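# Ease a can-topped crate down rollers against stop

## Task

Move the crate along the roller lane until it sits at rest touching the end stop. It must never strike the stop or any arm at speed. The cans standing on its lid must stay where they are, and no gripper may hold a can, whether with one hand or squeezed between two. When finished, release everything and pull the arms away. The crate must stay in place without any robot holding it.

## Robot and tools

Robots: six identical i2rt Big YAM arms named arm1 to arm6. Each has six revolute joints, a two-finger gripper and a wrist camera. With joints 1 and 6 at zero and the hand level and pointing forward, the wrist camera rides on top of the hand and looks toward the fingertips. The hand reaches about 1.0 m from the joint-1 axis. Joints move at different speeds, so the hand can sweep a wide, curved path between postures.

Foot positions in the scene frame (metres) and facing direction (degrees, counter-clockwise from +x): arm1 (-1.63, +0.62, 0.96) facing -79; arm2 (+0.16, +0.62, 0.81) facing -103; arm3 (+1.43, +0.62, 0.96) facing -89; arm4 (+1.45, -0.63, 0.84) facing +100; arm5 (+0.15, -0.70, 0.99) facing +85; arm6 (-0.53, -0.70, 0.75) facing +91. Arms 1 to 3 stand on the +y side looking toward -y. Arms 4 to 6 stand on the -y side looking toward +y.

Frame: one shared scene frame. Its origin is on the floor, +z is up, and lengths are in metres. The hand point is midway between the fingertips. The hand's z axis runs along the fingers, and the fingers open along its y axis.

Cameras: each arm has a fisheye wrist camera (arm1_cam_wrist to arm6_cam_wrist). There is also a fixed room camera, cam_high, near (0.02, 1.59, 1.86), looking down over the lane from the +y side. All images are 504x504 pixels.

Tool execute_actions. Arguments:
- actions: a list holding zero or one action. An empty list only returns state and images.
- The action is an object keyed by arm name ("arm1" to "arm6"). Each entry contains a "joints" object that maps joint names to absolute targets. These are joint-space targets, not offsets and not Cartesian poses.
- Keys and ranges: joint1_rad -2.879 to 2.879 (base yaw; positive is counter-clockwise seen from above; zero unfolds the arm along its foot's facing direction). joint2_rad 0 to 3.141 (shoulder; zero has the upper arm pointing back roughly level, and larger values lift it up and over to the front). joint3_rad 0 to 3.019 (elbow; zero is fully folded, and larger values open it). joint4_rad -1.692 to 1.57 (hand pitch; positive tilts the fingers up). joint5_rad -1.57 to 1.57 (hand side swing; positive goes to the arm's right). joint6_rad -2.094 to 2.094 (hand roll; positive is clockwise seen from behind the hand). gripper_m 0 to 0.093 (fingertip gap in metres). Joint values are in radians.
- Counts as done within ±0.045, 0.14, 0.09, 0.055, 0.03, 0.035 rad for joints 1 to 6, and ±0.003 m for the gripper.
- Any joint or arm you omit keeps its earlier target and may still be pushing. All motions in one action start together and may finish at different times. A single action runs for at most 15 s. An unknown key or out-of-range value rejects the whole call, and nothing moves.
- cameras: an optional list of camera names, or "all". Omitted or null means all cameras; [] means none. The "pictures" line gives the order of the returned images.

Tool wait: seconds, 0 to 10. Nothing new is commanded; the simulation simply keeps running. It returns the same state and images as an empty action.

Tool zoom_image: camera (one name), region [x0, y0, x1, y1] in pixels of that camera's latest full image. The origin is the top-left corner, and the region can be at most 504 by 504.

Tool finished_scene: scene (integer, the current scene's number). It ends the scene irreversibly and reports success. After this, the next scene's task arrives.

Reading results: joint_positions gives the measured joint values. joint_status tells how each commanded motion ended:
- off_target: the joint stopped short and may still be pushing.
- contact_stop: the joint gave up its target and holds where it stopped.
- time_out: the joint could not finish. It may keep a target near its current position and continue pushing, and on_its_own will name it.
- not_followed: a self- and arm-collision check held back the targets. A "joint command not followed" line and a "cause:" line come with it. The arm may retry those targets on later actions, while its gripper command still runs.
- limit_stop_at_motor_heat: the arm stopped because of overheating.
on_its_own lists what the arm is doing without a command this call. Its "held at" is the held target, not the actual position. To relieve a joint that keeps pushing, command its current reported position.

Motor heat: holding loads or pushing hard warms the motors. A MOTOR HOT line appears from 85 °C. At 100 °C an OVER-TEMPERATURE FAULT drops that arm until it cools, so avoid long stalls against objects. A joint carrying a load slowly sags.

Cautions:
- Arms do not stop on contact; they keep pushing, and can push hard.
- A hard squeeze between two robots fails the task. Hard hits may also fail it. The collision check ignores fingers, gripper housings and wrist cameras, and may react too late.
- Nothing may leave the work area or land on the floor.
- Loose objects can get brief outside shoves.
- Never grasp the cans, and keep the crate slow near the stop and near arms.
- The simulation keeps running while you compose a reply, and the robots hold your last command during that time.
- Finish with grippers open and arms withdrawn, with the crate resting against the stop on its own.

Each tool is called after "Emit:" by a JSON object that holds its "method" and its "body".

## Session

Emit:
{"method": "execute_actions", "body": {"actions": []}}

Scene clock: 0.00 s.
Motor temperatures (°C, as the motors report them): arm1=[24 23 22 25 22 23] | arm2=[22 22 24 21 24 24] | arm3=[24 22 22 21 25 24] | arm4=[24 24 25 24 23 21] | arm5=[21 21 22 23 24 23] | arm6=[21 26 23 21 24 23]
arm1.joint_positions: joint1_rad=+0.039 joint2_rad=+0.495 joint3_rad=+1.363 joint4_rad=-1.192 joint5_rad=-0.136 joint6_rad=-0.056 gripper_m=+0.095
arm1.joint_status: not commanded
arm1.hand: x=-1.5570 y=+0.4276 z=+1.5464 quat_wxyz=(-0.479, -0.455, -0.673, +0.333) (m; scene frame)
arm2.joint_positions: joint1_rad=-0.626 joint2_rad=+0.527 joint3_rad=+1.378 joint4_rad=-1.307 joint5_rad=+0.117 joint6_rad=-0.388 gripper_m=+0.095
arm2.joint_status: not commanded
arm2.hand: x=+0.0013 y=+0.5089 z=+1.3747 quat_wxyz=(-0.042, -0.736, -0.416, +0.533) (m; scene frame)
arm3.joint_positions: joint1_rad=-0.073 joint2_rad=+0.494 joint3_rad=+1.439 joint4_rad=-1.389 joint5_rad=+0.216 joint6_rad=-0.347 gripper_m=+0.095
arm3.joint_status: not commanded
arm3.hand: x=+1.3842 y=+0.4568 z=+1.5314 quat_wxyz=(-0.213, -0.550, -0.639, +0.493) (m; scene frame)
arm4.joint_positions: joint1_rad=-0.233 joint2_rad=+0.563 joint3_rad=+1.418 joint4_rad=-1.177 joint5_rad=+0.208 joint6_rad=-0.072 gripper_m=+0.094
arm4.joint_status: not commanded
arm4.hand: x=+1.4878 y=-0.4138 z=+1.4430 quat_wxyz=(-0.494, +0.535, -0.606, -0.320) (m; scene frame)
arm5.joint_positions: joint1_rad=-0.114 joint2_rad=+0.594 joint3_rad=+1.441 joint4_rad=-1.459 joint5_rad=+0.243 joint6_rad=+0.383 gripper_m=+0.094
arm5.joint_status: not commanded
arm5.hand: x=+0.2290 y=-0.5182 z=+1.5422 quat_wxyz=(-0.375, +0.368, -0.800, -0.290) (m; scene frame)
arm6.joint_positions: joint1_rad=-0.505 joint2_rad=+0.431 joint3_rad=+1.459 joint4_rad=-1.379 joint5_rad=-0.187 joint6_rad=+0.422 gripper_m=+0.094
arm6.joint_status: not commanded
arm6.hand: x=-0.4954 y=-0.5677 z=+1.3484 quat_wxyz=(-0.363, +0.318, -0.754, -0.446) (m; scene frame)
pictures: arm1_cam_wrist, arm2_cam_wrist, arm3_cam_wrist, arm4_cam_wrist, arm5_cam_wrist, arm6_cam_wrist, cam_high
Images, in order (width x height): arm1_cam_wrist 504x504, arm2_cam_wrist 504x504, arm3_cam_wrist 504x504, arm4_cam_wrist 504x504, arm5_cam_wrist 504x504, arm6_cam_wrist 504x504, cam_high 504x504.

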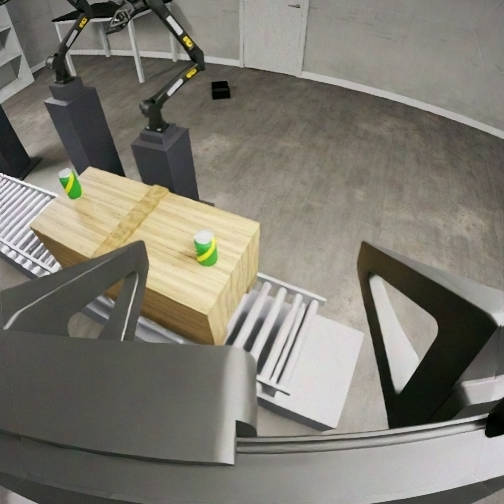

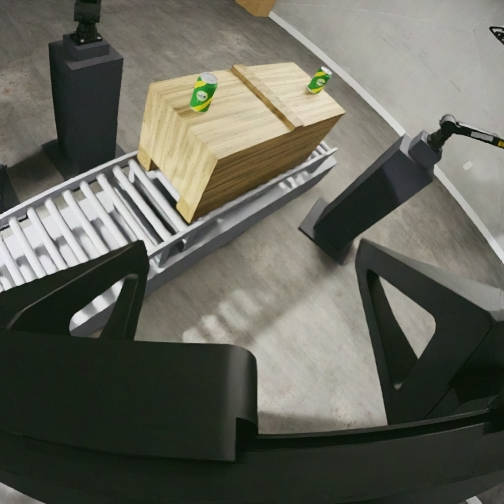

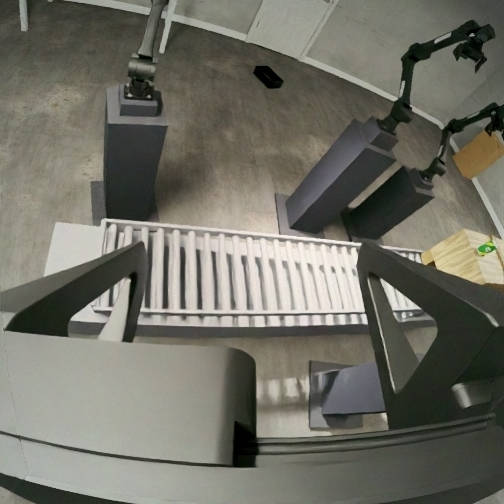

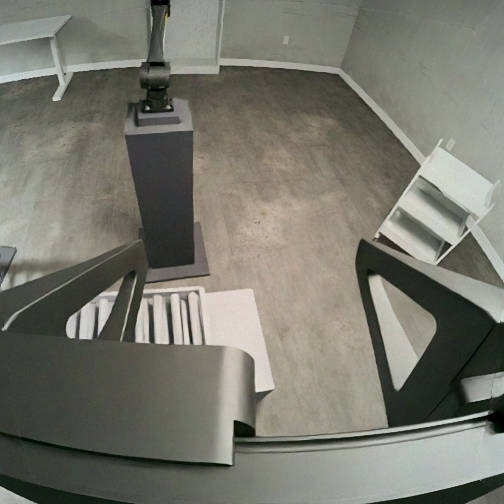

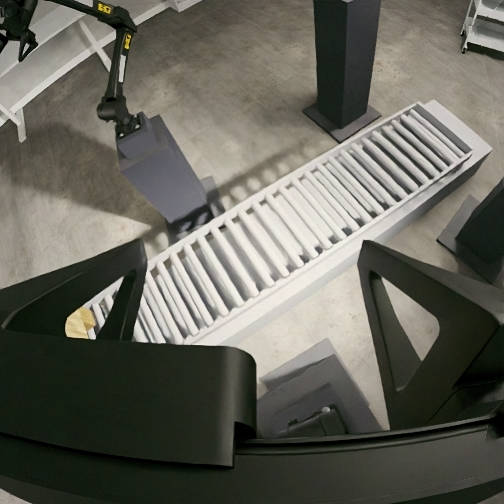

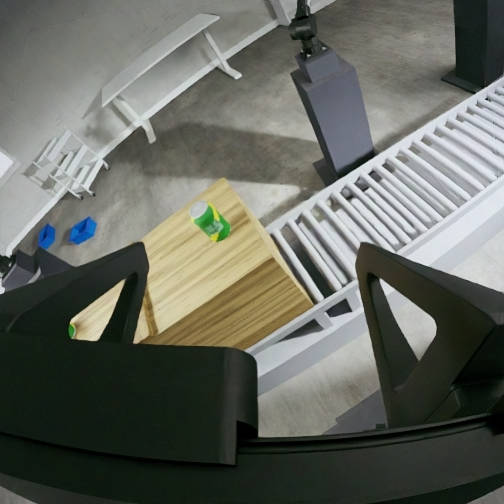

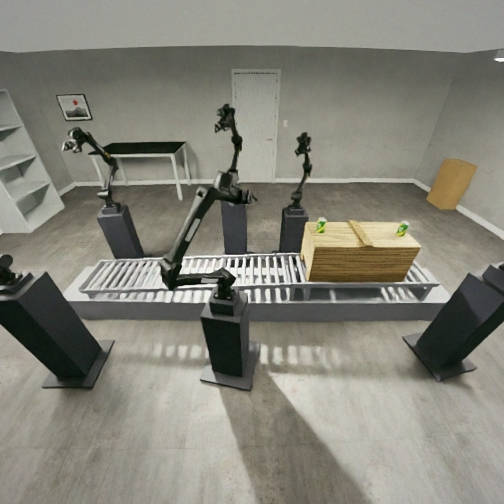

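Emit:
{"method": "execute_actions", "body": {"actions": [{"arm1":{"joints":{"joint1_rad":-0.1,"joint2_rad":2.0,"joint3_rad":1.4,"joint4_rad":-0.6,"joint5_rad":0,"joint6_rad":0,"gripper_m":0}},"arm2":{"joints":{"joint1_rad":-0.2,"joint2_rad":2.0,"joint3_rad":1.8,"joint4_rad":-0.4,"joint5_rad":0,"joint6_rad":0,"gripper_m":0}},"arm3":{"joints":{"joint1_rad":-0.7,"joint2_rad":2.4,"joint3_rad":2.0,"joint4_rad":-0.4,"joint5_rad":0,"joint6_rad":0,"gripper_m":0}}}], "cameras": ["cam_high"]}}

Scene clock: 6.23 s.
Motor temperatures (°C, as the motors report them): arm1=[24 23 23 25 22 23] | arm2=[22 22 26 21 24 24] | arm3=[24 22 23 21 25 24] | arm4=[24 24 26 24 23 21] | arm5=[21 21 24 23 24 23] | arm6=[21 26 24 21 24 23]
arm1.joint_positions: joint1_rad=-0.095 joint2_rad=+2.002 joint3_rad=+1.381 joint4_rad=-0.617 joint5_rad=-0.003 joint6_rad=-0.011 gripper_m=+0.001
arm1.joint_status: all done
arm1.hand: x=-1.5677 y=-0.0111 z=+0.9525 quat_wxyz=(-0.120, -0.660, -0.733, +0.111) (m; scene frame)
arm2.joint_positions: joint1_rad=-0.202 joint2_rad=+2.010 joint3_rad=+1.776 joint4_rad=-0.421 joint5_rad=+0.002 joint6_rad=-0.009 gripper_m=+0.001
arm2.joint_status: all done
arm2.hand: x=-0.1725 y=-0.1169 z=+1.0299 quat_wxyz=(-0.241, -0.750, -0.486, +0.377) (m; scene frame)
arm3.joint_positions: joint1_rad=-0.699 joint2_rad=+2.403 joint3_rad=+1.967 joint4_rad=-0.416 joint5_rad=+0.001 joint6_rad=-0.012 gripper_m=+0.001
arm3.joint_status: all done
arm3.hand: x=+0.8854 y=-0.0399 z=+0.9432 quat_wxyz=(-0.145, -0.844, -0.405, +0.319) (m; scene frame)
arm4.joint_positions: joint1_rad=-0.233 joint2_rad=+0.563 joint3_rad=+1.418 joint4_rad=-1.177 joint5_rad=+0.208 joint6_rad=-0.072 gripper_m=+0.094
arm4.joint_status: not commanded
arm4.hand: x=+1.4878 y=-0.4138 z=+1.4430 quat_wxyz=(-0.494, +0.535, -0.606, -0.320) (m; scene frame)
arm5.joint_positions: joint1_rad=-0.114 joint2_rad=+0.594 joint3_rad=+1.441 joint4_rad=-1.459 joint5_rad=+0.243 joint6_rad=+0.383 gripper_m=+0.094
arm5.joint_status: not commanded
arm5.hand: x=+0.2290 y=-0.5182 z=+1.5422 quat_wxyz=(-0.375, +0.368, -0.800, -0.290) (m; scene frame)
arm6.joint_positions: joint1_rad=-0.505 joint2_rad=+0.431 joint3_rad=+1.459 joint4_rad=-1.379 joint5_rad=-0.187 joint6_rad=+0.422 gripper_m=+0.094
arm6.joint_status: not commanded
arm6.hand: x=-0.4954 y=-0.5677 z=+1.3484 quat_wxyz=(-0.363, +0.318, -0.754, -0.446) (m; scene frame)
pictures: cam_high
Images, in order (width x height): cam_high 504x504.

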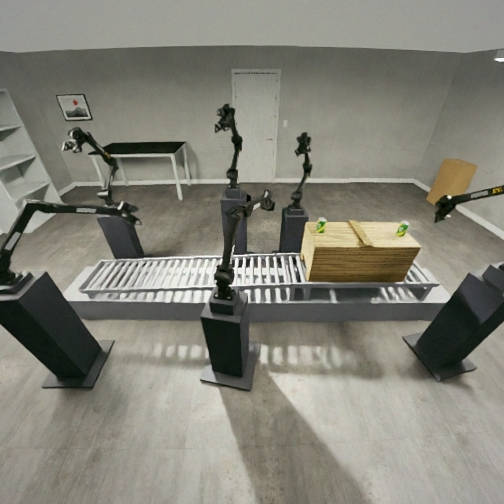

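Emit:
{"method": "execute_actions", "body": {"actions": [{"arm1":{"joints":{"joint1_rad":0.1,"joint2_rad":2.42}},"arm2":{"joints":{"joint1_rad":-0.55,"joint2_rad":2.42}},"arm3":{"joints":{"joint2_rad":2.75,"joint3_rad":2.2,"joint1_rad":-0.85}}}], "cameras": []}}

Emit:
{"method": "execute_actions", "body": {"actions": [{"arm1":{"joints":{"joint1_rad":0.3}}}], "cameras": ["cam_high","arm2_cam_wrist","arm1_cam_wrist"]}}

Scene clock: 11.13 s.
Motor temperatures (°C, as the motors report them): arm1=[24 24 23 25 22 23] | arm2=[22 23 27 22 24 24] | arm3=[24 23 24 21 25 24] | arm4=[24 24 26 24 23 21] | arm5=[21 21 24 23 24 23] | arm6=[21 26 24 21 24 23]
arm1.joint_positions: joint1_rad=+0.098 joint2_rad=+2.436 joint3_rad=+1.377 joint4_rad=-0.606 joint5_rad=+0.000 joint6_rad=-0.010 gripper_m=+0.001
arm1.joint_status: all done
arm1.hand: x=-1.4816 y=+0.1227 z=+0.7079 quat_wxyz=(+0.040, -0.595, -0.802, -0.029) (m; scene frame)
arm2.joint_positions: joint1_rad=-0.552 joint2_rad=+2.422 joint3_rad=+1.776 joint4_rad=-0.405 joint5_rad=+0.000 joint6_rad=-0.006 gripper_m=+0.001
arm2.joint_status: all done
arm2.hand: x=-0.3831 y=+0.0621 z=+0.7080 quat_wxyz=(-0.104, -0.889, -0.375, +0.241) (m; scene frame)
arm3.joint_positions: joint1_rad=-0.843 joint2_rad=+2.751 joint3_rad=+2.175 joint4_rad=-0.401 joint5_rad=+0.001 joint6_rad=-0.010 gripper_m=+0.001
arm3.joint_status: all done
arm3.hand: x=+0.7956 y=+0.0456 z=+0.7557 quat_wxyz=(-0.101, -0.890, -0.350, +0.274) (m; scene frame)
arm4.joint_positions: joint1_rad=-0.233 joint2_rad=+0.563 joint3_rad=+1.418 joint4_rad=-1.177 joint5_rad=+0.208 joint6_rad=-0.072 gripper_m=+0.094
arm4.joint_status: not commanded
arm4.hand: x=+1.4878 y=-0.4138 z=+1.4430 quat_wxyz=(-0.494, +0.535, -0.606, -0.320) (m; scene frame)
arm5.joint_positions: joint1_rad=-0.114 joint2_rad=+0.594 joint3_rad=+1.441 joint4_rad=-1.459 joint5_rad=+0.243 joint6_rad=+0.383 gripper_m=+0.094
arm5.joint_status: not commanded
arm5.hand: x=+0.2290 y=-0.5182 z=+1.5422 quat_wxyz=(-0.375, +0.368, -0.800, -0.290) (m; scene frame)
arm6.joint_positions: joint1_rad=-0.505 joint2_rad=+0.431 joint3_rad=+1.459 joint4_rad=-1.379 joint5_rad=-0.187 joint6_rad=+0.422 gripper_m=+0.094
arm6.joint_status: not commanded
arm6.hand: x=-0.4954 y=-0.5677 z=+1.3484 quat_wxyz=(-0.363, +0.318, -0.754, -0.446) (m; scene frame)
pictures: none
No camera images: the call's "cameras" was empty. Leave "cameras" out to get every camera's image.

Scene clock: 12.63 s.
Motor temperatures (°C, as the motors report them): arm1=[24 24 23 25 22 23] | arm2=[22 23 27 22 24 24] | arm3=[24 23 24 21 25 24] | arm4=[24 24 26 24 23 21] | arm5=[21 21 24 23 24 23] | arm6=[21 26 24 21 24 23]
arm1.joint_positions: joint1_rad=+0.289 joint2_rad=+2.430 joint3_rad=+1.378 joint4_rad=-0.606 joint5_rad=+0.002 joint6_rad=+0.016 gripper_m=+0.001
arm1.joint_status: all done
arm1.hand: x=-1.3890 y=+0.1566 z=+0.7108 quat_wxyz=(+0.040, -0.527, -0.849, -0.022) (m; scene frame)
arm2.joint_positions: joint1_rad=-0.552 joint2_rad=+2.422 joint3_rad=+1.776 joint4_rad=-0.405 joint5_rad=+0.000 joint6_rad=-0.006 gripper_m=+0.001
arm2.joint_status: not commanded
arm2.hand: x=-0.3831 y=+0.0621 z=+0.7080 quat_wxyz=(-0.104, -0.889, -0.375, +0.241) (m; scene frame)
arm3.joint_positions: joint1_rad=-0.843 joint2_rad=+2.751 joint3_rad=+2.175 joint4_rad=-0.401 joint5_rad=+0.001 joint6_rad=-0.010 gripper_m=+0.001
arm3.joint_status: not commanded
arm3.hand: x=+0.7956 y=+0.0456 z=+0.7557 quat_wxyz=(-0.101, -0.890, -0.350, +0.274) (m; scene frame)
arm4.joint_positions: joint1_rad=-0.233 joint2_rad=+0.563 joint3_rad=+1.418 joint4_rad=-1.177 joint5_rad=+0.208 joint6_rad=-0.072 gripper_m=+0.094
arm4.joint_status: not commanded
arm4.hand: x=+1.4878 y=-0.4138 z=+1.4430 quat_wxyz=(-0.494, +0.535, -0.606, -0.320) (m; scene frame)
arm5.joint_positions: joint1_rad=-0.114 joint2_rad=+0.594 joint3_rad=+1.441 joint4_rad=-1.459 joint5_rad=+0.243 joint6_rad=+0.383 gripper_m=+0.094
arm5.joint_status: not commanded
arm5.hand: x=+0.2290 y=-0.5182 z=+1.5422 quat_wxyz=(-0.375, +0.368, -0.800, -0.290) (m; scene frame)
arm6.joint_positions: joint1_rad=-0.505 joint2_rad=+0.431 joint3_rad=+1.459 joint4_rad=-1.379 joint5_rad=-0.187 joint6_rad=+0.422 gripper_m=+0.094
arm6.joint_status: not commanded
arm6.hand: x=-0.4954 y=-0.5677 z=+1.3484 quat_wxyz=(-0.363, +0.318, -0.754, -0.446) (m; scene frame)
pictures: arm1_cam_wrist, arm2_cam_wrist, cam_high
camera_calibration (this result's frames):
arm1_cam_wrist: T_world_to_cam=[[-0.899661, -0.436572, 0.00395386, -1.18251], [-0.327516, 0.680859, 0.655107, -1.02529], [-0.288693, 0.588079, -0.755526, 0.166512], [0, 0, 0, 1]] pos_world=[-1.35158, 0.0839041, 0.802151]
arm2_cam_wrist: T_world_to_cam=[[-0.717356, 0.696677, -0.00648122, -0.313671], [0.693006, 0.714472, 0.0962894, 0.155002], [0.0717132, 0.0645823, -0.995332, 0.856049], [0, 0, 0, 1]] pos_world=[-0.393821, 0.052497, 0.835095]
Images, in order (width x height): arm1_cam_wrist 504x504, arm2_cam_wrist 504x504, cam_high 504x504.

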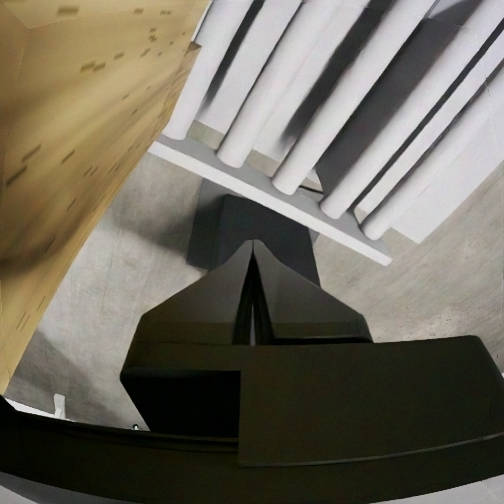

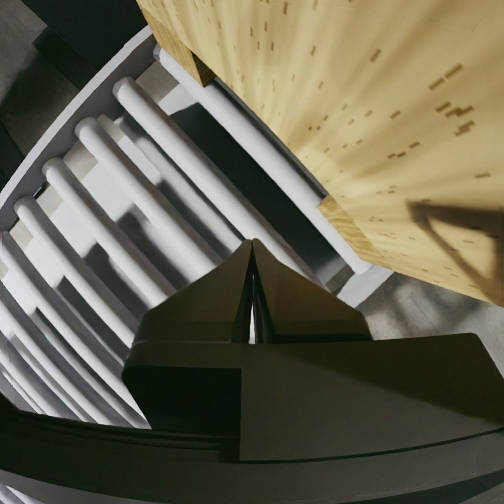

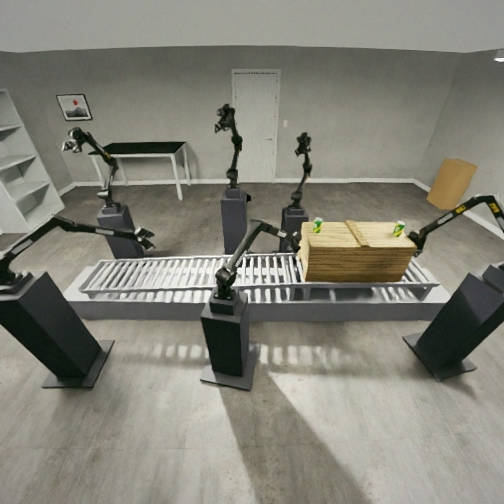

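Moved already. Step.

Emit:
{"method": "execute_actions", "body": {"actions": [{"arm1":{"joints":{"joint1_rad":0.36,"joint4_rad":-0.35}},"arm2":{"joints":{"joint1_rad":-0.47}}}], "cameras": ["cam_high"]}}

Emit:
{"method": "execute_actions", "body": {"actions": [{"arm2":{"joints":{"joint1_rad":-0.4}}}], "cameras": ["cam_high","arm2_cam_wrist"]}}

Scene clock: 18.40 s.
Motor temperatures (°C, as the motors report them): arm1=[24 25 23 25 22 23] | arm2=[22 24 27 22 24 24] | arm3=[24 24 25 21 25 24] | arm4=[24 24 27 24 23 21] | arm5=[21 21 25 23 24 23] | arm6=[21 26 25 21 24 23]
arm1.joint_positions: joint1_rad=+0.353 joint2_rad=+2.442 joint3_rad=+1.372 joint4_rad=-0.367 joint5_rad=+0.003 joint6_rad=+0.012 gripper_m=+0.001
arm1.joint_status: all done
arm1.hand: x=-1.3340 y=+0.1296 z=+0.7044 quat_wxyz=(-0.055, -0.497, -0.866, +0.033) (m; scene frame)
arm2.joint_positions: joint1_rad=-0.470 joint2_rad=+2.422 joint3_rad=+1.776 joint4_rad=-0.405 joint5_rad=+0.000 joint6_rad=-0.006 gripper_m=+0.001
arm2.joint_status: all done
arm2.hand: x=-0.3354 y=+0.0188 z=+0.7085 quat_wxyz=(-0.113, -0.873, -0.411, +0.237) (m; scene frame)
arm3.joint_positions: joint1_rad=-0.843 joint2_rad=+2.751 joint3_rad=+2.175 joint4_rad=-0.401 joint5_rad=+0.001 joint6_rad=-0.010 gripper_m=+0.001
arm3.joint_status: not commanded
arm3.hand: x=+0.7956 y=+0.0456 z=+0.7557 quat_wxyz=(-0.101, -0.890, -0.350, +0.274) (m; scene frame)
arm4.joint_positions: joint1_rad=-0.233 joint2_rad=+0.563 joint3_rad=+1.418 joint4_rad=-1.177 joint5_rad=+0.208 joint6_rad=-0.072 gripper_m=+0.094
arm4.joint_status: not commanded
arm4.hand: x=+1.4878 y=-0.4138 z=+1.4430 quat_wxyz=(-0.494, +0.535, -0.606, -0.320) (m; scene frame)
arm5.joint_positions: joint1_rad=-0.114 joint2_rad=+0.594 joint3_rad=+1.441 joint4_rad=-1.459 joint5_rad=+0.243 joint6_rad=+0.383 gripper_m=+0.094
arm5.joint_status: not commanded
arm5.hand: x=+0.2290 y=-0.5182 z=+1.5422 quat_wxyz=(-0.375, +0.368, -0.800, -0.290) (m; scene frame)
arm6.joint_positions: joint1_rad=-0.505 joint2_rad=+0.431 joint3_rad=+1.459 joint4_rad=-1.379 joint5_rad=-0.187 joint6_rad=+0.422 gripper_m=+0.094
arm6.joint_status: not commanded
arm6.hand: x=-0.4954 y=-0.5677 z=+1.3484 quat_wxyz=(-0.363, +0.318, -0.754, -0.446) (m; scene frame)
pictures: cam_high
Images, in order (width x height): cam_high 504x504.

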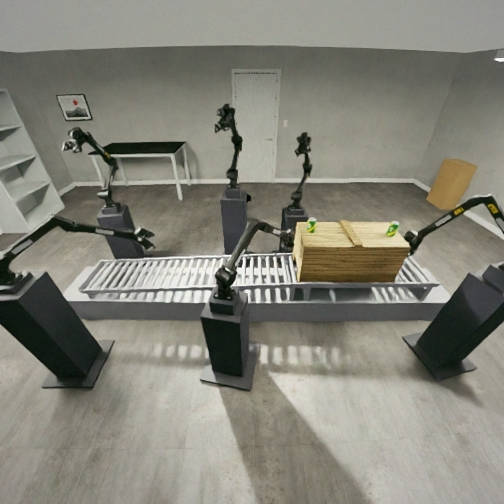

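Scene clock: 19.63 s.
Motor temperatures (°C, as the motors report them): arm1=[24 25 24 25 22 23] | arm2=[22 24 28 22 24 24] | arm3=[24 24 25 21 25 24] | arm4=[24 24 27 24 23 21] | arm5=[21 21 25 23 24 23] | arm6=[21 26 25 21 24 23]
arm1.joint_positions: joint1_rad=+0.353 joint2_rad=+2.442 joint3_rad=+1.372 joint4_rad=-0.367 joint5_rad=+0.003 joint6_rad=+0.011 gripper_m=+0.001
arm1.joint_status: not commanded
arm1.hand: x=-1.3340 y=+0.1296 z=+0.7044 quat_wxyz=(-0.055, -0.497, -0.866, +0.033) (m; scene frame)
arm2.joint_positions: joint1_rad=-0.397 joint2_rad=+2.422 joint3_rad=+1.776 joint4_rad=-0.405 joint5_rad=+0.000 joint6_rad=-0.006 gripper_m=+0.001
arm2.joint_status: all done
arm2.hand: x=-0.2908 y=-0.0157 z=+0.7088 quat_wxyz=(-0.122, -0.857, -0.443, +0.233) (m; scene frame)
arm3.joint_positions: joint1_rad=-0.843 joint2_rad=+2.751 joint3_rad=+2.175 joint4_rad=-0.401 joint5_rad=+0.001 joint6_rad=-0.010 gripper_m=+0.001
arm3.joint_status: not commanded
arm3.hand: x=+0.7956 y=+0.0456 z=+0.7557 quat_wxyz=(-0.101, -0.890, -0.350, +0.274) (m; scene frame)
arm4.joint_positions: joint1_rad=-0.233 joint2_rad=+0.563 joint3_rad=+1.418 joint4_rad=-1.177 joint5_rad=+0.208 joint6_rad=-0.072 gripper_m=+0.094
arm4.joint_status: not commanded
arm4.hand: x=+1.4878 y=-0.4138 z=+1.4430 quat_wxyz=(-0.494, +0.535, -0.606, -0.320) (m; scene frame)
arm5.joint_positions: joint1_rad=-0.114 joint2_rad=+0.594 joint3_rad=+1.441 joint4_rad=-1.459 joint5_rad=+0.243 joint6_rad=+0.383 gripper_m=+0.094
arm5.joint_status: not commanded
arm5.hand: x=+0.2290 y=-0.5182 z=+1.5422 quat_wxyz=(-0.375, +0.368, -0.800, -0.290) (m; scene frame)
arm6.joint_positions: joint1_rad=-0.505 joint2_rad=+0.431 joint3_rad=+1.459 joint4_rad=-1.379 joint5_rad=-0.187 joint6_rad=+0.422 gripper_m=+0.094
arm6.joint_status: not commanded
arm6.hand: x=-0.4954 y=-0.5677 z=+1.3484 quat_wxyz=(-0.363, +0.318, -0.754, -0.446) (m; scene frame)
pictures: arm2_cam_wrist, cam_high
camera_calibration (this result's frames):
arm2_cam_wrist: T_world_to_cam=[[-0.816463, 0.577379, -0.00462965, -0.225235], [0.574396, 0.813008, 0.0953285, 0.114319], [0.0588047, 0.075173, -0.995435, 0.851702], [0, 0, 0, 1]] pos_world=[-0.299645, -0.0269214, 0.835874]
Images, in order (width x height): arm2_cam_wrist 504x504, cam_high 504x504.

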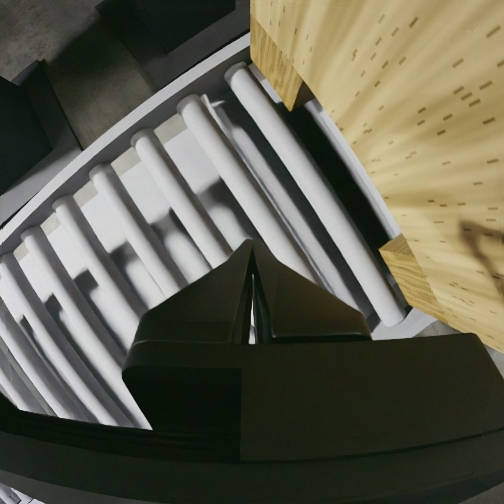

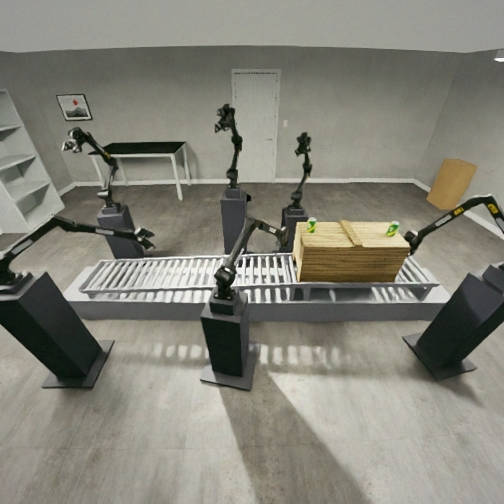

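Emit:
{"method": "execute_actions", "body": {"actions": [{"arm1":{"joints":{"joint1_rad":0.43,"joint2_rad":2.51,"joint3_rad":1.56,"joint4_rad":-0.45}},"arm2":{"joints":{"joint1_rad":-0.36}}}], "cameras": []}}

Emit:
{"method": "execute_actions", "body": {"actions": [{"arm1":{"joints":{"joint1_rad":0.5,"joint2_rad":2.59,"joint3_rad":1.74,"joint4_rad":-0.5}},"arm2":{"joints":{"joint1_rad":-0.26}}}], "cameras": []}}

Emit:
{"method": "execute_actions", "body": {"actions": [{"arm1":{"joints":{"joint1_rad":0.56,"joint2_rad":2.68,"joint3_rad":1.94,"joint4_rad":-0.5}},"arm2":{"joints":{"joint1_rad":-0.16}}}], "cameras": ["cam_high","arm2_cam_wrist"]}}

Scene clock: 23.90 s.
Motor temperatures (°C, as the motors report them): arm1=[24 25 24 25 22 23] | arm2=[22 25 28 21 24 24] | arm3=[24 25 25 21 25 24] | arm4=[24 24 27 24 23 21] | arm5=[21 21 25 23 24 23] | arm6=[21 26 25 21 24 23]
arm1.joint_positions: joint1_rad=+0.426 joint2_rad=+2.510 joint3_rad=+1.529 joint4_rad=-0.448 joint5_rad=+0.003 joint6_rad=+0.012 gripper_m=+0.001
arm1.joint_status: all done
arm1.hand: x=-1.2740 y=+0.1166 z=+0.6989 quat_wxyz=(-0.060, -0.465, -0.883, +0.033) (m; scene frame)
arm2.joint_positions: joint1_rad=-0.356 joint2_rad=+2.422 joint3_rad=+1.776 joint4_rad=-0.405 joint5_rad=+0.000 joint6_rad=-0.006 gripper_m=+0.001
arm2.joint_status: all done
arm2.hand: x=-0.2644 y=-0.0339 z=+0.7089 quat_wxyz=(-0.126, -0.848, -0.460, +0.231) (m; scene frame)
arm3.joint_positions: joint1_rad=-0.843 joint2_rad=+2.751 joint3_rad=+2.175 joint4_rad=-0.401 joint5_rad=+0.001 joint6_rad=-0.010 gripper_m=+0.001
arm3.joint_status: not commanded
arm3.hand: x=+0.7956 y=+0.0456 z=+0.7557 quat_wxyz=(-0.101, -0.890, -0.350, +0.274) (m; scene frame)
arm4.joint_positions: joint1_rad=-0.233 joint2_rad=+0.563 joint3_rad=+1.418 joint4_rad=-1.177 joint5_rad=+0.208 joint6_rad=-0.072 gripper_m=+0.094
arm4.joint_status: not commanded
arm4.hand: x=+1.4878 y=-0.4138 z=+1.4430 quat_wxyz=(-0.494, +0.535, -0.606, -0.320) (m; scene frame)
arm5.joint_positions: joint1_rad=-0.114 joint2_rad=+0.594 joint3_rad=+1.441 joint4_rad=-1.459 joint5_rad=+0.243 joint6_rad=+0.383 gripper_m=+0.094
arm5.joint_status: not commanded
arm5.hand: x=+0.2290 y=-0.5182 z=+1.5422 quat_wxyz=(-0.375, +0.368, -0.800, -0.290) (m; scene frame)
arm6.joint_positions: joint1_rad=-0.505 joint2_rad=+0.431 joint3_rad=+1.459 joint4_rad=-1.379 joint5_rad=-0.187 joint6_rad=+0.422 gripper_m=+0.094
arm6.joint_status: not commanded
arm6.hand: x=-0.4954 y=-0.5677 z=+1.3484 quat_wxyz=(-0.363, +0.318, -0.754, -0.446) (m; scene frame)
pictures: none
No camera images: the call's "cameras" was empty. Leave "cameras" out to get every camera's image.

Scene clock: 25.30 s.
Motor temperatures (°C, as the motors report them): arm1=[24 25 24 25 22 23] | arm2=[22 25 28 21 24 24] | arm3=[24 25 25 21 25 24] | arm4=[24 24 27 24 23 21] | arm5=[21 21 25 23 24 23] | arm6=[21 26 25 21 24 23]
arm1.joint_positions: joint1_rad=+0.496 joint2_rad=+2.591 joint3_rad=+1.706 joint4_rad=-0.500 joint5_rad=+0.003 joint6_rad=+0.012 gripper_m=+0.001
arm1.joint_status: all done
arm1.hand: x=-1.2070 y=+0.1019 z=+0.6935 quat_wxyz=(-0.080, -0.433, -0.897, +0.040) (m; scene frame)
arm2.joint_positions: joint1_rad=-0.262 joint2_rad=+2.422 joint3_rad=+1.776 joint4_rad=-0.405 joint5_rad=+0.000 joint6_rad=-0.006 gripper_m=+0.001
arm2.joint_status: all done
arm2.hand: x=-0.2013 y=-0.0713 z=+0.7093 quat_wxyz=(-0.136, -0.825, -0.500, +0.225) (m; scene frame)
arm3.joint_positions: joint1_rad=-0.843 joint2_rad=+2.751 joint3_rad=+2.175 joint4_rad=-0.401 joint5_rad=+0.001 joint6_rad=-0.010 gripper_m=+0.001
arm3.joint_status: not commanded
arm3.hand: x=+0.7956 y=+0.0456 z=+0.7557 quat_wxyz=(-0.101, -0.890, -0.350, +0.274) (m; scene frame)
arm4.joint_positions: joint1_rad=-0.233 joint2_rad=+0.563 joint3_rad=+1.418 joint4_rad=-1.177 joint5_rad=+0.208 joint6_rad=-0.072 gripper_m=+0.094
arm4.joint_status: not commanded
arm4.hand: x=+1.4878 y=-0.4138 z=+1.4430 quat_wxyz=(-0.494, +0.535, -0.606, -0.320) (m; scene frame)
arm5.joint_positions: joint1_rad=-0.114 joint2_rad=+0.594 joint3_rad=+1.441 joint4_rad=-1.459 joint5_rad=+0.243 joint6_rad=+0.383 gripper_m=+0.094
arm5.joint_status: not commanded
arm5.hand: x=+0.2290 y=-0.5182 z=+1.5422 quat_wxyz=(-0.375, +0.368, -0.800, -0.290) (m; scene frame)
arm6.joint_positions: joint1_rad=-0.505 joint2_rad=+0.431 joint3_rad=+1.459 joint4_rad=-1.379 joint5_rad=-0.187 joint6_rad=+0.422 gripper_m=+0.094
arm6.joint_status: not commanded
arm6.hand: x=-0.4954 y=-0.5677 z=+1.3484 quat_wxyz=(-0.363, +0.318, -0.754, -0.446) (m; scene frame)
pictures: none
No camera images: the call's "cameras" was empty. Leave "cameras" out to get every camera's image.

Scene clock: 26.63 s.
Motor temperatures (°C, as the motors report them): arm1=[24 25 24 25 22 23] | arm2=[22 25 28 21 24 24] | arm3=[24 25 26 21 25 24] | arm4=[24 24 27 24 23 21] | arm5=[21 21 25 23 24 23] | arm6=[21 26 25 21 24 23]
arm1.joint_positions: joint1_rad=+0.558 joint2_rad=+2.688 joint3_rad=+1.903 joint4_rad=-0.503 joint5_rad=+0.003 joint6_rad=+0.012 gripper_m=+0.001
arm1.joint_status: all done
arm1.hand: x=-1.1325 y=+0.0823 z=+0.6891 quat_wxyz=(-0.126, -0.403, -0.905, +0.056) (m; scene frame)
arm2.joint_positions: joint1_rad=-0.163 joint2_rad=+2.422 joint3_rad=+1.776 joint4_rad=-0.405 joint5_rad=+0.000 joint6_rad=-0.006 gripper_m=+0.001
arm2.joint_status: all done
arm2.hand: x=-0.1317 y=-0.1039 z=+0.7095 quat_wxyz=(-0.147, -0.799, -0.540, +0.218) (m; scene frame)
arm3.joint_positions: joint1_rad=-0.843 joint2_rad=+2.751 joint3_rad=+2.175 joint4_rad=-0.401 joint5_rad=+0.001 joint6_rad=-0.010 gripper_m=+0.001
arm3.joint_status: not commanded
arm3.hand: x=+0.7956 y=+0.0456 z=+0.7557 quat_wxyz=(-0.101, -0.890, -0.350, +0.274) (m; scene frame)
arm4.joint_positions: joint1_rad=-0.233 joint2_rad=+0.563 joint3_rad=+1.418 joint4_rad=-1.177 joint5_rad=+0.208 joint6_rad=-0.072 gripper_m=+0.094
arm4.joint_status: not commanded
arm4.hand: x=+1.4878 y=-0.4138 z=+1.4430 quat_wxyz=(-0.494, +0.535, -0.606, -0.320) (m; scene frame)
arm5.joint_positions: joint1_rad=-0.114 joint2_rad=+0.594 joint3_rad=+1.441 joint4_rad=-1.459 joint5_rad=+0.243 joint6_rad=+0.383 gripper_m=+0.094
arm5.joint_status: not commanded
arm5.hand: x=+0.2290 y=-0.5182 z=+1.5422 quat_wxyz=(-0.375, +0.368, -0.800, -0.290) (m; scene frame)
arm6.joint_positions: joint1_rad=-0.505 joint2_rad=+0.431 joint3_rad=+1.459 joint4_rad=-1.379 joint5_rad=-0.187 joint6_rad=+0.422 gripper_m=+0.094
arm6.joint_status: not commanded
arm6.hand: x=-0.4954 y=-0.5677 z=+1.3484 quat_wxyz=(-0.363, +0.318, -0.754, -0.446) (m; scene frame)
pictures: arm2_cam_wrist, cam_high
camera_calibration (this result's frames):
arm2_cam_wrist: T_world_to_cam=[[-0.928175, 0.372141, -0.00161093, -0.0825816], [0.370337, 0.924084, 0.0944449, 0.0798167], [0.0366354, 0.0870648, -0.995529, 0.84806], [0, 0, 0, 1]] pos_world=[-0.137278, -0.116862, 0.836597]
Images, in order (width x height): arm2_cam_wrist 504x504, cam_high 504x504.

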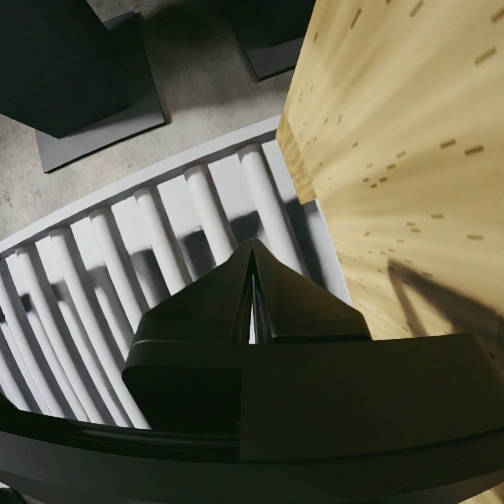

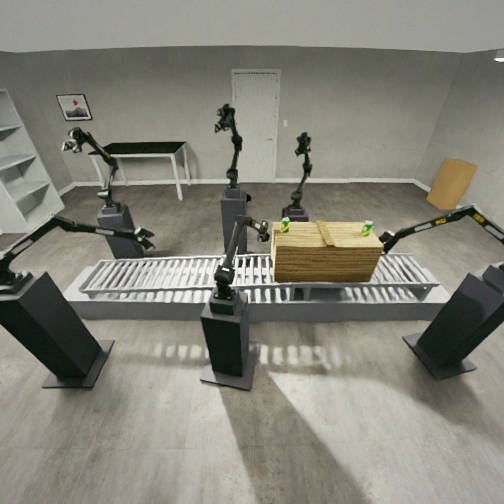

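Seems rolling now.

Emit:
{"method": "execute_actions", "body": {"actions": [{"arm2":{"joints":{"joint1_rad":-0.09,"joint4_rad":-0.55}}}], "cameras": []}}

Emit:
{"method": "execute_actions", "body": {"actions": [{"arm2":{"joints":{"joint1_rad":-0.02,"joint4_rad":-0.7}}}], "cameras": ["cam_high","arm2_cam_wrist"]}}

Scene clock: 29.07 s.
Motor temperatures (°C, as the motors report them): arm1=[24 26 24 25 22 23] | arm2=[22 25 28 21 24 24] | arm3=[24 25 26 21 25 24] | arm4=[24 24 27 24 23 21] | arm5=[21 21 25 23 24 23] | arm6=[21 26 26 21 24 23]
arm1.joint_positions: joint1_rad=+0.558 joint2_rad=+2.688 joint3_rad=+1.903 joint4_rad=-0.503 joint5_rad=+0.003 joint6_rad=+0.011 gripper_m=+0.001
arm1.joint_status: not commanded
arm1.hand: x=-1.1325 y=+0.0823 z=+0.6891 quat_wxyz=(-0.126, -0.403, -0.905, +0.056) (m; scene frame)
arm2.joint_positions: joint1_rad=-0.088 joint2_rad=+2.422 joint3_rad=+1.776 joint4_rad=-0.537 joint5_rad=+0.000 joint6_rad=-0.006 gripper_m=+0.001
arm2.joint_status: all done
arm2.hand: x=-0.0678 y=-0.0965 z=+0.6951 quat_wxyz=(-0.117, -0.791, -0.579, +0.161) (m; scene frame)
arm3.joint_positions: joint1_rad=-0.843 joint2_rad=+2.751 joint3_rad=+2.175 joint4_rad=-0.401 joint5_rad=+0.001 joint6_rad=-0.010 gripper_m=+0.001
arm3.joint_status: not commanded
arm3.hand: x=+0.7956 y=+0.0456 z=+0.7557 quat_wxyz=(-0.101, -0.890, -0.350, +0.274) (m; scene frame)
arm4.joint_positions: joint1_rad=-0.233 joint2_rad=+0.563 joint3_rad=+1.418 joint4_rad=-1.177 joint5_rad=+0.208 joint6_rad=-0.072 gripper_m=+0.094
arm4.joint_status: not commanded
arm4.hand: x=+1.4878 y=-0.4138 z=+1.4430 quat_wxyz=(-0.494, +0.535, -0.606, -0.320) (m; scene frame)
arm5.joint_positions: joint1_rad=-0.114 joint2_rad=+0.594 joint3_rad=+1.441 joint4_rad=-1.459 joint5_rad=+0.243 joint6_rad=+0.383 gripper_m=+0.094
arm5.joint_status: not commanded
arm5.hand: x=+0.2290 y=-0.5182 z=+1.5422 quat_wxyz=(-0.375, +0.368, -0.800, -0.290) (m; scene frame)
arm6.joint_positions: joint1_rad=-0.505 joint2_rad=+0.431 joint3_rad=+1.459 joint4_rad=-1.379 joint5_rad=-0.187 joint6_rad=+0.422 gripper_m=+0.094
arm6.joint_status: not commanded
arm6.hand: x=-0.4954 y=-0.5677 z=+1.3484 quat_wxyz=(-0.363, +0.318, -0.754, -0.446) (m; scene frame)
pictures: none
No camera images: the call's "cameras" was empty. Leave "cameras" out to get every camera's image.

Scene clock: 30.30 s.
Motor temperatures (°C, as the motors report them): arm1=[24 26 24 25 22 23] | arm2=[22 25 28 21 24 24] | arm3=[24 26 26 21 25 24] | arm4=[24 24 27 24 23 21] | arm5=[21 21 25 23 24 23] | arm6=[21 26 26 21 24 23]
arm1.joint_positions: joint1_rad=+0.558 joint2_rad=+2.688 joint3_rad=+1.903 joint4_rad=-0.503 joint5_rad=+0.003 joint6_rad=+0.011 gripper_m=+0.001
arm1.joint_status: not commanded
arm1.hand: x=-1.1325 y=+0.0823 z=+0.6891 quat_wxyz=(-0.126, -0.403, -0.905, +0.056) (m; scene frame)
arm2.joint_positions: joint1_rad=-0.017 joint2_rad=+2.422 joint3_rad=+1.776 joint4_rad=-0.687 joint5_rad=+0.000 joint6_rad=-0.006 gripper_m=+0.001
arm2.joint_status: all done
arm2.hand: x=-0.0083 y=-0.0772 z=+0.6833 quat_wxyz=(-0.077, -0.779, -0.614, +0.099) (m; scene frame)
arm3.joint_positions: joint1_rad=-0.843 joint2_rad=+2.751 joint3_rad=+2.175 joint4_rad=-0.401 joint5_rad=+0.001 joint6_rad=-0.010 gripper_m=+0.001
arm3.joint_status: not commanded
arm3.hand: x=+0.7956 y=+0.0456 z=+0.7557 quat_wxyz=(-0.101, -0.890, -0.350, +0.274) (m; scene frame)
arm4.joint_positions: joint1_rad=-0.233 joint2_rad=+0.563 joint3_rad=+1.418 joint4_rad=-1.177 joint5_rad=+0.208 joint6_rad=-0.072 gripper_m=+0.094
arm4.joint_status: not commanded
arm4.hand: x=+1.4878 y=-0.4138 z=+1.4430 quat_wxyz=(-0.494, +0.535, -0.606, -0.320) (m; scene frame)
arm5.joint_positions: joint1_rad=-0.114 joint2_rad=+0.594 joint3_rad=+1.441 joint4_rad=-1.459 joint5_rad=+0.243 joint6_rad=+0.383 gripper_m=+0.094
arm5.joint_status: not commanded
arm5.hand: x=+0.2290 y=-0.5182 z=+1.5422 quat_wxyz=(-0.375, +0.368, -0.800, -0.290) (m; scene frame)
arm6.joint_positions: joint1_rad=-0.505 joint2_rad=+0.431 joint3_rad=+1.459 joint4_rad=-1.379 joint5_rad=-0.187 joint6_rad=+0.422 gripper_m=+0.094
arm6.joint_status: not commanded
arm6.hand: x=-0.4954 y=-0.5677 z=+1.3484 quat_wxyz=(-0.363, +0.318, -0.754, -0.446) (m; scene frame)
pictures: arm2_cam_wrist, cam_high
camera_calibration (this result's frames):
arm2_cam_wrist: T_world_to_cam=[[-0.972447, 0.233121, -0.00159415, 0.0108056], [0.21624, 0.904542, 0.367483, -0.177433], [0.0871097, 0.357012, -0.930029, 0.79164], [0, 0, 0, 1]] pos_world=[-0.0200836, -0.124649, 0.801469]
Images, in order (width x height): arm2_cam_wrist 504x504, cam_high 504x504.

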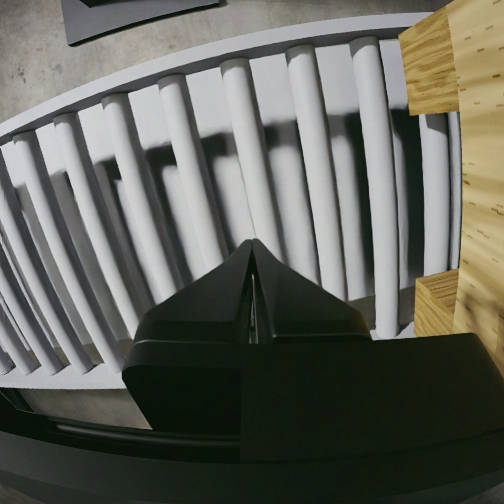

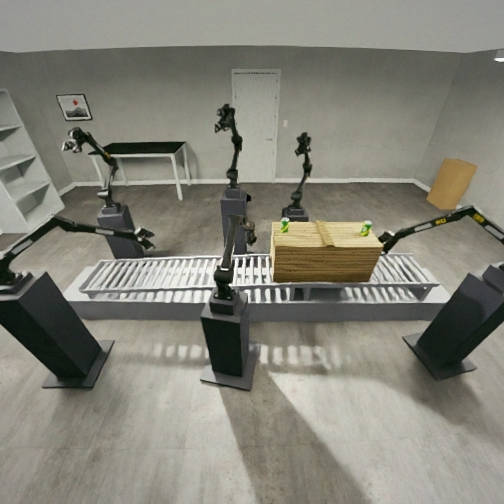

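Just coasting. Push more.

Emit:
{"method": "execute_actions", "body": {"actions": [{"arm1":{"joints":{"joint1_rad":0.63,"joint2_rad":2.8,"joint3_rad":2.2,"joint4_rad":-0.5}},"arm2":{"joints":{"joint1_rad":-0.08}}}], "cameras": []}}

Emit:
{"method": "execute_actions", "body": {"actions": [{"arm1":{"joints":{"joint1_rad":0.7,"joint2_rad":2.92,"joint3_rad":2.4,"joint4_rad":-0.4}},"arm2":{"joints":{"joint1_rad":0.0}}}], "cameras": []}}

Emit:
{"method": "execute_actions", "body": {"actions": [{"arm1":{"joints":{"joint1_rad":0.77,"joint2_rad":3.05,"joint3_rad":2.6,"joint4_rad":-0.25}},"arm2":{"joints":{"joint1_rad":0.09}}}], "cameras": ["cam_high","arm2_cam_wrist"]}}

Scene clock: 34.17 s.
Motor temperatures (°C, as the motors report them): arm1=[24 26 25 25 22 23] | arm2=[22 25 28 21 24 24] | arm3=[24 26 26 21 25 24] | arm4=[24 24 27 24 23 21] | arm5=[21 21 25 23 24 23] | arm6=[21 26 26 21 24 23]
arm1.joint_positions: joint1_rad=+0.629 joint2_rad=+2.808 joint3_rad=+2.159 joint4_rad=-0.503 joint5_rad=+0.003 joint6_rad=+0.012 gripper_m=+0.001
arm1.joint_status: all done
arm1.hand: x=-1.0406 y=+0.0670 z=+0.6942 quat_wxyz=(-0.191, -0.366, -0.908, +0.076) (m; scene frame)
arm2.joint_positions: joint1_rad=-0.084 joint2_rad=+2.422 joint3_rad=+1.776 joint4_rad=-0.687 joint5_rad=+0.000 joint6_rad=-0.006 gripper_m=+0.001
arm2.joint_status: all done
arm2.hand: x=-0.0547 y=-0.0640 z=+0.6833 quat_wxyz=(-0.074, -0.800, -0.587, +0.101) (m; scene frame)
arm3.joint_positions: joint1_rad=-0.843 joint2_rad=+2.751 joint3_rad=+2.175 joint4_rad=-0.401 joint5_rad=+0.001 joint6_rad=-0.010 gripper_m=+0.001
arm3.joint_status: not commanded
arm3.hand: x=+0.7956 y=+0.0456 z=+0.7557 quat_wxyz=(-0.101, -0.890, -0.350, +0.274) (m; scene frame)
arm4.joint_positions: joint1_rad=-0.233 joint2_rad=+0.563 joint3_rad=+1.418 joint4_rad=-1.177 joint5_rad=+0.208 joint6_rad=-0.072 gripper_m=+0.094
arm4.joint_status: not commanded
arm4.hand: x=+1.4878 y=-0.4138 z=+1.4430 quat_wxyz=(-0.494, +0.535, -0.606, -0.320) (m; scene frame)
arm5.joint_positions: joint1_rad=-0.114 joint2_rad=+0.594 joint3_rad=+1.441 joint4_rad=-1.459 joint5_rad=+0.243 joint6_rad=+0.383 gripper_m=+0.094
arm5.joint_status: not commanded
arm5.hand: x=+0.2290 y=-0.5182 z=+1.5422 quat_wxyz=(-0.375, +0.368, -0.800, -0.290) (m; scene frame)
arm6.joint_positions: joint1_rad=-0.505 joint2_rad=+0.431 joint3_rad=+1.459 joint4_rad=-1.379 joint5_rad=-0.187 joint6_rad=+0.422 gripper_m=+0.094
arm6.joint_status: not commanded
arm6.hand: x=-0.4954 y=-0.5677 z=+1.3484 quat_wxyz=(-0.363, +0.318, -0.754, -0.446) (m; scene frame)
pictures: none
No camera images: the call's "cameras" was empty. Leave "cameras" out to get every camera's image.

Scene clock: 35.47 s.
Motor temperatures (°C, as the motors report them): arm1=[24 26 25 25 22 23] | arm2=[22 25 28 21 24 24] | arm3=[24 26 26 21 25 24] | arm4=[24 24 27 24 23 21] | arm5=[21 21 25 23 24 23] | arm6=[21 26 26 21 24 23]
arm1.joint_positions: joint1_rad=+0.697 joint2_rad=+2.911 joint3_rad=+2.352 joint4_rad=-0.422 joint5_rad=+0.003 joint6_rad=+0.012 gripper_m=+0.001
arm1.joint_status: all done
arm1.hand: x=-0.9574 y=+0.0702 z=+0.7029 quat_wxyz=(-0.271, -0.328, -0.900, +0.097) (m; scene frame)
arm2.joint_positions: joint1_rad=+0.000 joint2_rad=+2.422 joint3_rad=+1.776 joint4_rad=-0.687 joint5_rad=+0.000 joint6_rad=-0.006 gripper_m=+0.001
arm2.joint_status: all done
arm2.hand: x=+0.0036 y=-0.0800 z=+0.6833 quat_wxyz=(-0.078, -0.774, -0.621, +0.098) (m; scene frame)
arm3.joint_positions: joint1_rad=-0.843 joint2_rad=+2.751 joint3_rad=+2.175 joint4_rad=-0.401 joint5_rad=+0.001 joint6_rad=-0.010 gripper_m=+0.001
arm3.joint_status: not commanded
arm3.hand: x=+0.7956 y=+0.0456 z=+0.7557 quat_wxyz=(-0.101, -0.890, -0.350, +0.274) (m; scene frame)
arm4.joint_positions: joint1_rad=-0.233 joint2_rad=+0.563 joint3_rad=+1.418 joint4_rad=-1.177 joint5_rad=+0.208 joint6_rad=-0.072 gripper_m=+0.094
arm4.joint_status: not commanded
arm4.hand: x=+1.4878 y=-0.4138 z=+1.4430 quat_wxyz=(-0.494, +0.535, -0.606, -0.320) (m; scene frame)
arm5.joint_positions: joint1_rad=-0.114 joint2_rad=+0.594 joint3_rad=+1.441 joint4_rad=-1.459 joint5_rad=+0.243 joint6_rad=+0.383 gripper_m=+0.094
arm5.joint_status: not commanded
arm5.hand: x=+0.2290 y=-0.5182 z=+1.5422 quat_wxyz=(-0.375, +0.368, -0.800, -0.290) (m; scene frame)
arm6.joint_positions: joint1_rad=-0.505 joint2_rad=+0.431 joint3_rad=+1.459 joint4_rad=-1.379 joint5_rad=-0.187 joint6_rad=+0.422 gripper_m=+0.094
arm6.joint_status: not commanded
arm6.hand: x=-0.4954 y=-0.5677 z=+1.3484 quat_wxyz=(-0.363, +0.318, -0.754, -0.446) (m; scene frame)
pictures: none
No camera images: the call's "cameras" was empty. Leave "cameras" out to get every camera's image.

Scene clock: 36.77 s.
Motor temperatures (°C, as the motors report them): arm1=[24 26 26 25 22 23] | arm2=[22 25 28 21 24 24] | arm3=[24 26 26 21 25 24] | arm4=[24 24 27 24 23 21] | arm5=[21 21 25 23 24 23] | arm6=[21 26 26 21 24 23]
arm1.joint_positions: joint1_rad=+0.769 joint2_rad=+3.042 joint3_rad=+2.551 joint4_rad=-0.273 joint5_rad=+0.003 joint6_rad=+0.012 gripper_m=+0.001
arm1.joint_status: all done
arm1.hand: x=-0.8760 y=+0.0893 z=+0.7089 quat_wxyz=(-0.372, -0.284, -0.876, +0.117) (m; scene frame)
arm2.joint_positions: joint1_rad=+0.090 joint2_rad=+2.422 joint3_rad=+1.776 joint4_rad=-0.687 joint5_rad=+0.000 joint6_rad=-0.006 gripper_m=+0.001
arm2.joint_status: all done
arm2.hand: x=+0.0663 y=-0.0915 z=+0.6833 quat_wxyz=(-0.082, -0.745, -0.655, +0.095) (m; scene frame)
arm3.joint_positions: joint1_rad=-0.843 joint2_rad=+2.751 joint3_rad=+2.175 joint4_rad=-0.401 joint5_rad=+0.001 joint6_rad=-0.010 gripper_m=+0.001
arm3.joint_status: not commanded
arm3.hand: x=+0.7956 y=+0.0456 z=+0.7557 quat_wxyz=(-0.101, -0.890, -0.350, +0.274) (m; scene frame)
arm4.joint_positions: joint1_rad=-0.233 joint2_rad=+0.563 joint3_rad=+1.418 joint4_rad=-1.177 joint5_rad=+0.208 joint6_rad=-0.072 gripper_m=+0.094
arm4.joint_status: not commanded
arm4.hand: x=+1.4878 y=-0.4138 z=+1.4430 quat_wxyz=(-0.494, +0.535, -0.606, -0.320) (m; scene frame)
arm5.joint_positions: joint1_rad=-0.114 joint2_rad=+0.594 joint3_rad=+1.441 joint4_rad=-1.459 joint5_rad=+0.243 joint6_rad=+0.383 gripper_m=+0.094
arm5.joint_status: not commanded
arm5.hand: x=+0.2290 y=-0.5182 z=+1.5422 quat_wxyz=(-0.375, +0.368, -0.800, -0.290) (m; scene frame)
arm6.joint_positions: joint1_rad=-0.505 joint2_rad=+0.431 joint3_rad=+1.459 joint4_rad=-1.379 joint5_rad=-0.187 joint6_rad=+0.422 gripper_m=+0.094
arm6.joint_status: not commanded
arm6.hand: x=-0.4954 y=-0.5677 z=+1.3484 quat_wxyz=(-0.363, +0.318, -0.754, -0.446) (m; scene frame)
pictures: arm2_cam_wrist, cam_high
camera_calibration (this result's frames):
arm2_cam_wrist: T_world_to_cam=[[-0.991709, 0.128507, -0.00016231, 0.0774356], [0.119455, 0.922311, 0.367523, -0.172598], [0.0473791, 0.364456, -0.930014, 0.793534], [0, 0, 0, 1]] pos_world=[0.0598142, -0.139971, 0.801444]
Images, in order (width x height): arm2_cam_wrist 504x504, cam_high 504x504.

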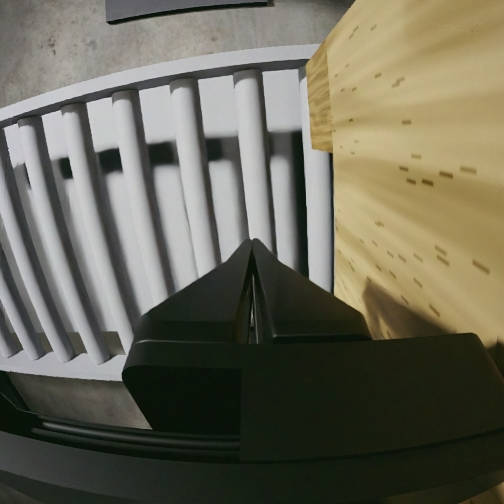

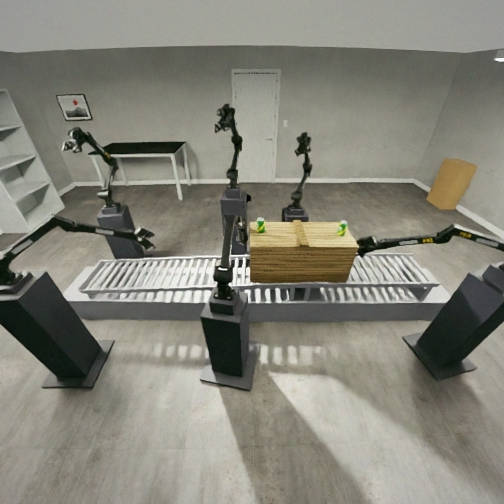

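Test rolling; prepare arm6, retract arm1.

Emit:
{"method": "execute_actions", "body": {"actions": [{"arm1":{"joints":{"joint1_rad":0.0,"joint2_rad":2.4,"joint3_rad":1.4}},"arm2":{"joints":{"joint1_rad":0.16}},"arm6":{"joints":{"joint1_rad":0.75,"joint5_rad":0,"joint6_rad":0,"gripper_m":0}}}], "cameras": []}}

Emit:
{"method": "execute_actions", "body": {"actions": [{"arm6":{"joints":{"joint2_rad":2.3,"joint3_rad":1.8,"joint4_rad":-0.8}}}], "cameras": ["cam_high","arm2_cam_wrist"]}}

Scene clock: 40.67 s.
Motor temperatures (°C, as the motors report them): arm1=[24 27 26 25 22 23] | arm2=[22 26 29 21 24 24] | arm3=[24 26 26 21 25 24] | arm4=[24 24 27 24 23 21] | arm5=[21 21 25 23 24 23] | arm6=[21 26 26 21 24 23]
arm1.joint_positions: joint1_rad=-0.002 joint2_rad=+2.417 joint3_rad=+1.373 joint4_rad=-0.249 joint5_rad=+0.000 joint6_rad=+0.009 gripper_m=+0.001
arm1.joint_status: all done
arm1.hand: x=-1.5150 y=+0.0204 z=+0.7252 quat_wxyz=(-0.105, -0.636, -0.760, +0.088) (m; scene frame)
arm2.joint_positions: joint1_rad=+0.248 joint2_rad=+2.429 joint3_rad=+1.776 joint4_rad=-0.705 joint5_rad=-0.027 joint6_rad=+0.031 gripper_m=+0.001
arm2.joint_status: joint1_rad time_out (moved +0.159 of +0.070)
arm2.on_its_own: joint1_rad reads +0.248 and still pushes toward +0.160 since a time_out
arm2.hand: x=+0.1838 y=-0.0917 z=+0.6773 quat_wxyz=(-0.090, -0.704, -0.701, +0.069) (m; scene frame)
arm3.joint_positions: joint1_rad=-0.843 joint2_rad=+2.751 joint3_rad=+2.175 joint4_rad=-0.401 joint5_rad=+0.001 joint6_rad=-0.010 gripper_m=+0.001
arm3.joint_status: not commanded
arm3.hand: x=+0.7956 y=+0.0456 z=+0.7557 quat_wxyz=(-0.101, -0.890, -0.350, +0.274) (m; scene frame)
arm4.joint_positions: joint1_rad=-0.233 joint2_rad=+0.563 joint3_rad=+1.418 joint4_rad=-1.177 joint5_rad=+0.208 joint6_rad=-0.072 gripper_m=+0.094
arm4.joint_status: not commanded
arm4.hand: x=+1.4878 y=-0.4138 z=+1.4430 quat_wxyz=(-0.494, +0.535, -0.606, -0.320) (m; scene frame)
arm5.joint_positions: joint1_rad=-0.114 joint2_rad=+0.594 joint3_rad=+1.441 joint4_rad=-1.459 joint5_rad=+0.243 joint6_rad=+0.383 gripper_m=+0.094
arm5.joint_status: not commanded
arm5.hand: x=+0.2290 y=-0.5182 z=+1.5422 quat_wxyz=(-0.375, +0.368, -0.800, -0.290) (m; scene frame)
arm6.joint_positions: joint1_rad=+0.742 joint2_rad=+0.431 joint3_rad=+1.459 joint4_rad=-1.379 joint5_rad=-0.003 joint6_rad=+0.013 gripper_m=+0.000
arm6.joint_status: all done
arm6.hand: x=-0.6214 y=-0.6019 z=+1.3471 quat_wxyz=(-0.220, +0.753, -0.326, -0.528) (m; scene frame)
pictures: none
No camera images: the call's "cameras" was empty. Leave "cameras" out to get every camera's image.

not run: a stop came earlier in this reply.

Rolling now, heavy.

Emit:
{"method": "execute_actions", "body": {"actions": [{"arm2":{"joints":{"joint1_rad":0.25}},"arm3":{"joints":{"joint1_rad":-1.0,"joint2_rad":3.1,"joint3_rad":2.6,"joint4_rad":-0.25}},"arm4":{"joints":{"joint1_rad":0.85,"joint2_rad":3.0,"joint3_rad":2.6,"joint4_rad":-0.25,"joint5_rad":0,"joint6_rad":0,"gripper_m":0}}}], "cameras": ["cam_high","arm2_cam_wrist"]}}

Scene clock: 46.03 s.
Motor temperatures (°C, as the motors report them): arm1=[24 27 26 25 22 23] | arm2=[22 26 29 21 25 24] | arm3=[24 26 27 21 25 24] | arm4=[24 24 28 24 23 21] | arm5=[21 21 25 23 24 23] | arm6=[21 26 26 21 24 23]
arm1.joint_positions: joint1_rad=-0.002 joint2_rad=+2.417 joint3_rad=+1.373 joint4_rad=-0.249 joint5_rad=+0.000 joint6_rad=+0.009 gripper_m=+0.001
arm1.joint_status: not commanded
arm1.hand: x=-1.5150 y=+0.0204 z=+0.7252 quat_wxyz=(-0.105, -0.636, -0.760, +0.088) (m; scene frame)
arm2.joint_positions: joint1_rad=+0.384 joint2_rad=+2.430 joint3_rad=+1.776 joint4_rad=-0.687 joint5_rad=-0.038 joint6_rad=+0.025 gripper_m=+0.001
arm2.joint_status: joint1_rad off_target (ended at +0.384, target +0.250)
arm2.hand: x=+0.2820 y=-0.0861 z=+0.6774 quat_wxyz=(-0.103, -0.651, -0.749, +0.065) (m; scene frame)
arm3.joint_positions: joint1_rad=-0.993 joint2_rad=+3.098 joint3_rad=+2.562 joint4_rad=-0.260 joint5_rad=+0.001 joint6_rad=-0.010 gripper_m=+0.001
arm3.joint_status: all done
arm3.hand: x=+0.6771 y=+0.1209 z=+0.6642 quat_wxyz=(-0.105, -0.885, -0.273, +0.363) (m; scene frame)
arm4.joint_positions: joint1_rad=+0.852 joint2_rad=+3.003 joint3_rad=+2.569 joint4_rad=-0.259 joint5_rad=+0.002 joint6_rad=-0.017 gripper_m=+0.000
arm4.joint_status: all done
arm4.hand: x=+0.6382 y=-0.1467 z=+0.6322 quat_wxyz=(-0.118, +0.876, -0.233, -0.405) (m; scene frame)
arm5.joint_positions: joint1_rad=-0.114 joint2_rad=+0.594 joint3_rad=+1.441 joint4_rad=-1.459 joint5_rad=+0.243 joint6_rad=+0.383 gripper_m=+0.094
arm5.joint_status: not commanded
arm5.hand: x=+0.2290 y=-0.5182 z=+1.5422 quat_wxyz=(-0.375, +0.368, -0.800, -0.290) (m; scene frame)
arm6.joint_positions: joint1_rad=+0.742 joint2_rad=+0.431 joint3_rad=+1.459 joint4_rad=-1.379 joint5_rad=-0.003 joint6_rad=+0.013 gripper_m=+0.000
arm6.joint_status: not commanded
arm6.hand: x=-0.6214 y=-0.6019 z=+1.3471 quat_wxyz=(-0.220, +0.753, -0.326, -0.528) (m; scene frame)
pictures: arm2_cam_wrist, cam_high
camera_calibration (this result's frames):
arm2_cam_wrist: T_world_to_cam=[[-0.98872, -0.144114, -0.0407976, 0.293852], [-0.148822, 0.914557, 0.376082, -0.132037], [-0.0168868, 0.377912, -0.925688, 0.792236], [0, 0, 0, 1]] pos_world=[0.284266, -0.136292, 0.795009]
Images, in order (width x height): arm2_cam_wrist 504x504, cam_high 504x504.

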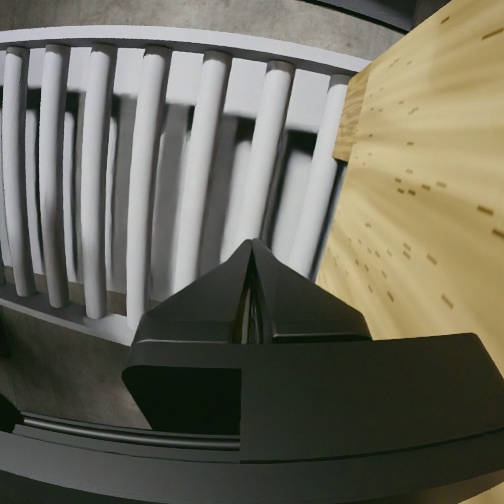

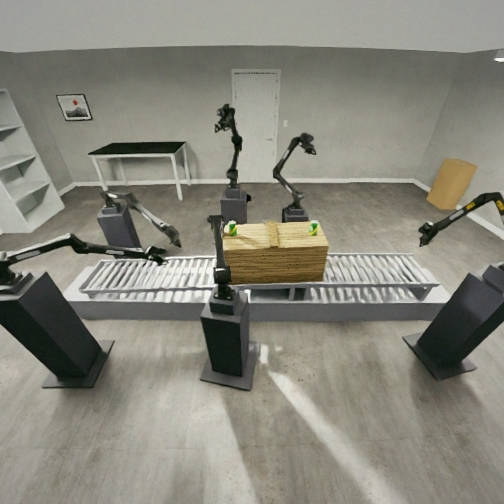

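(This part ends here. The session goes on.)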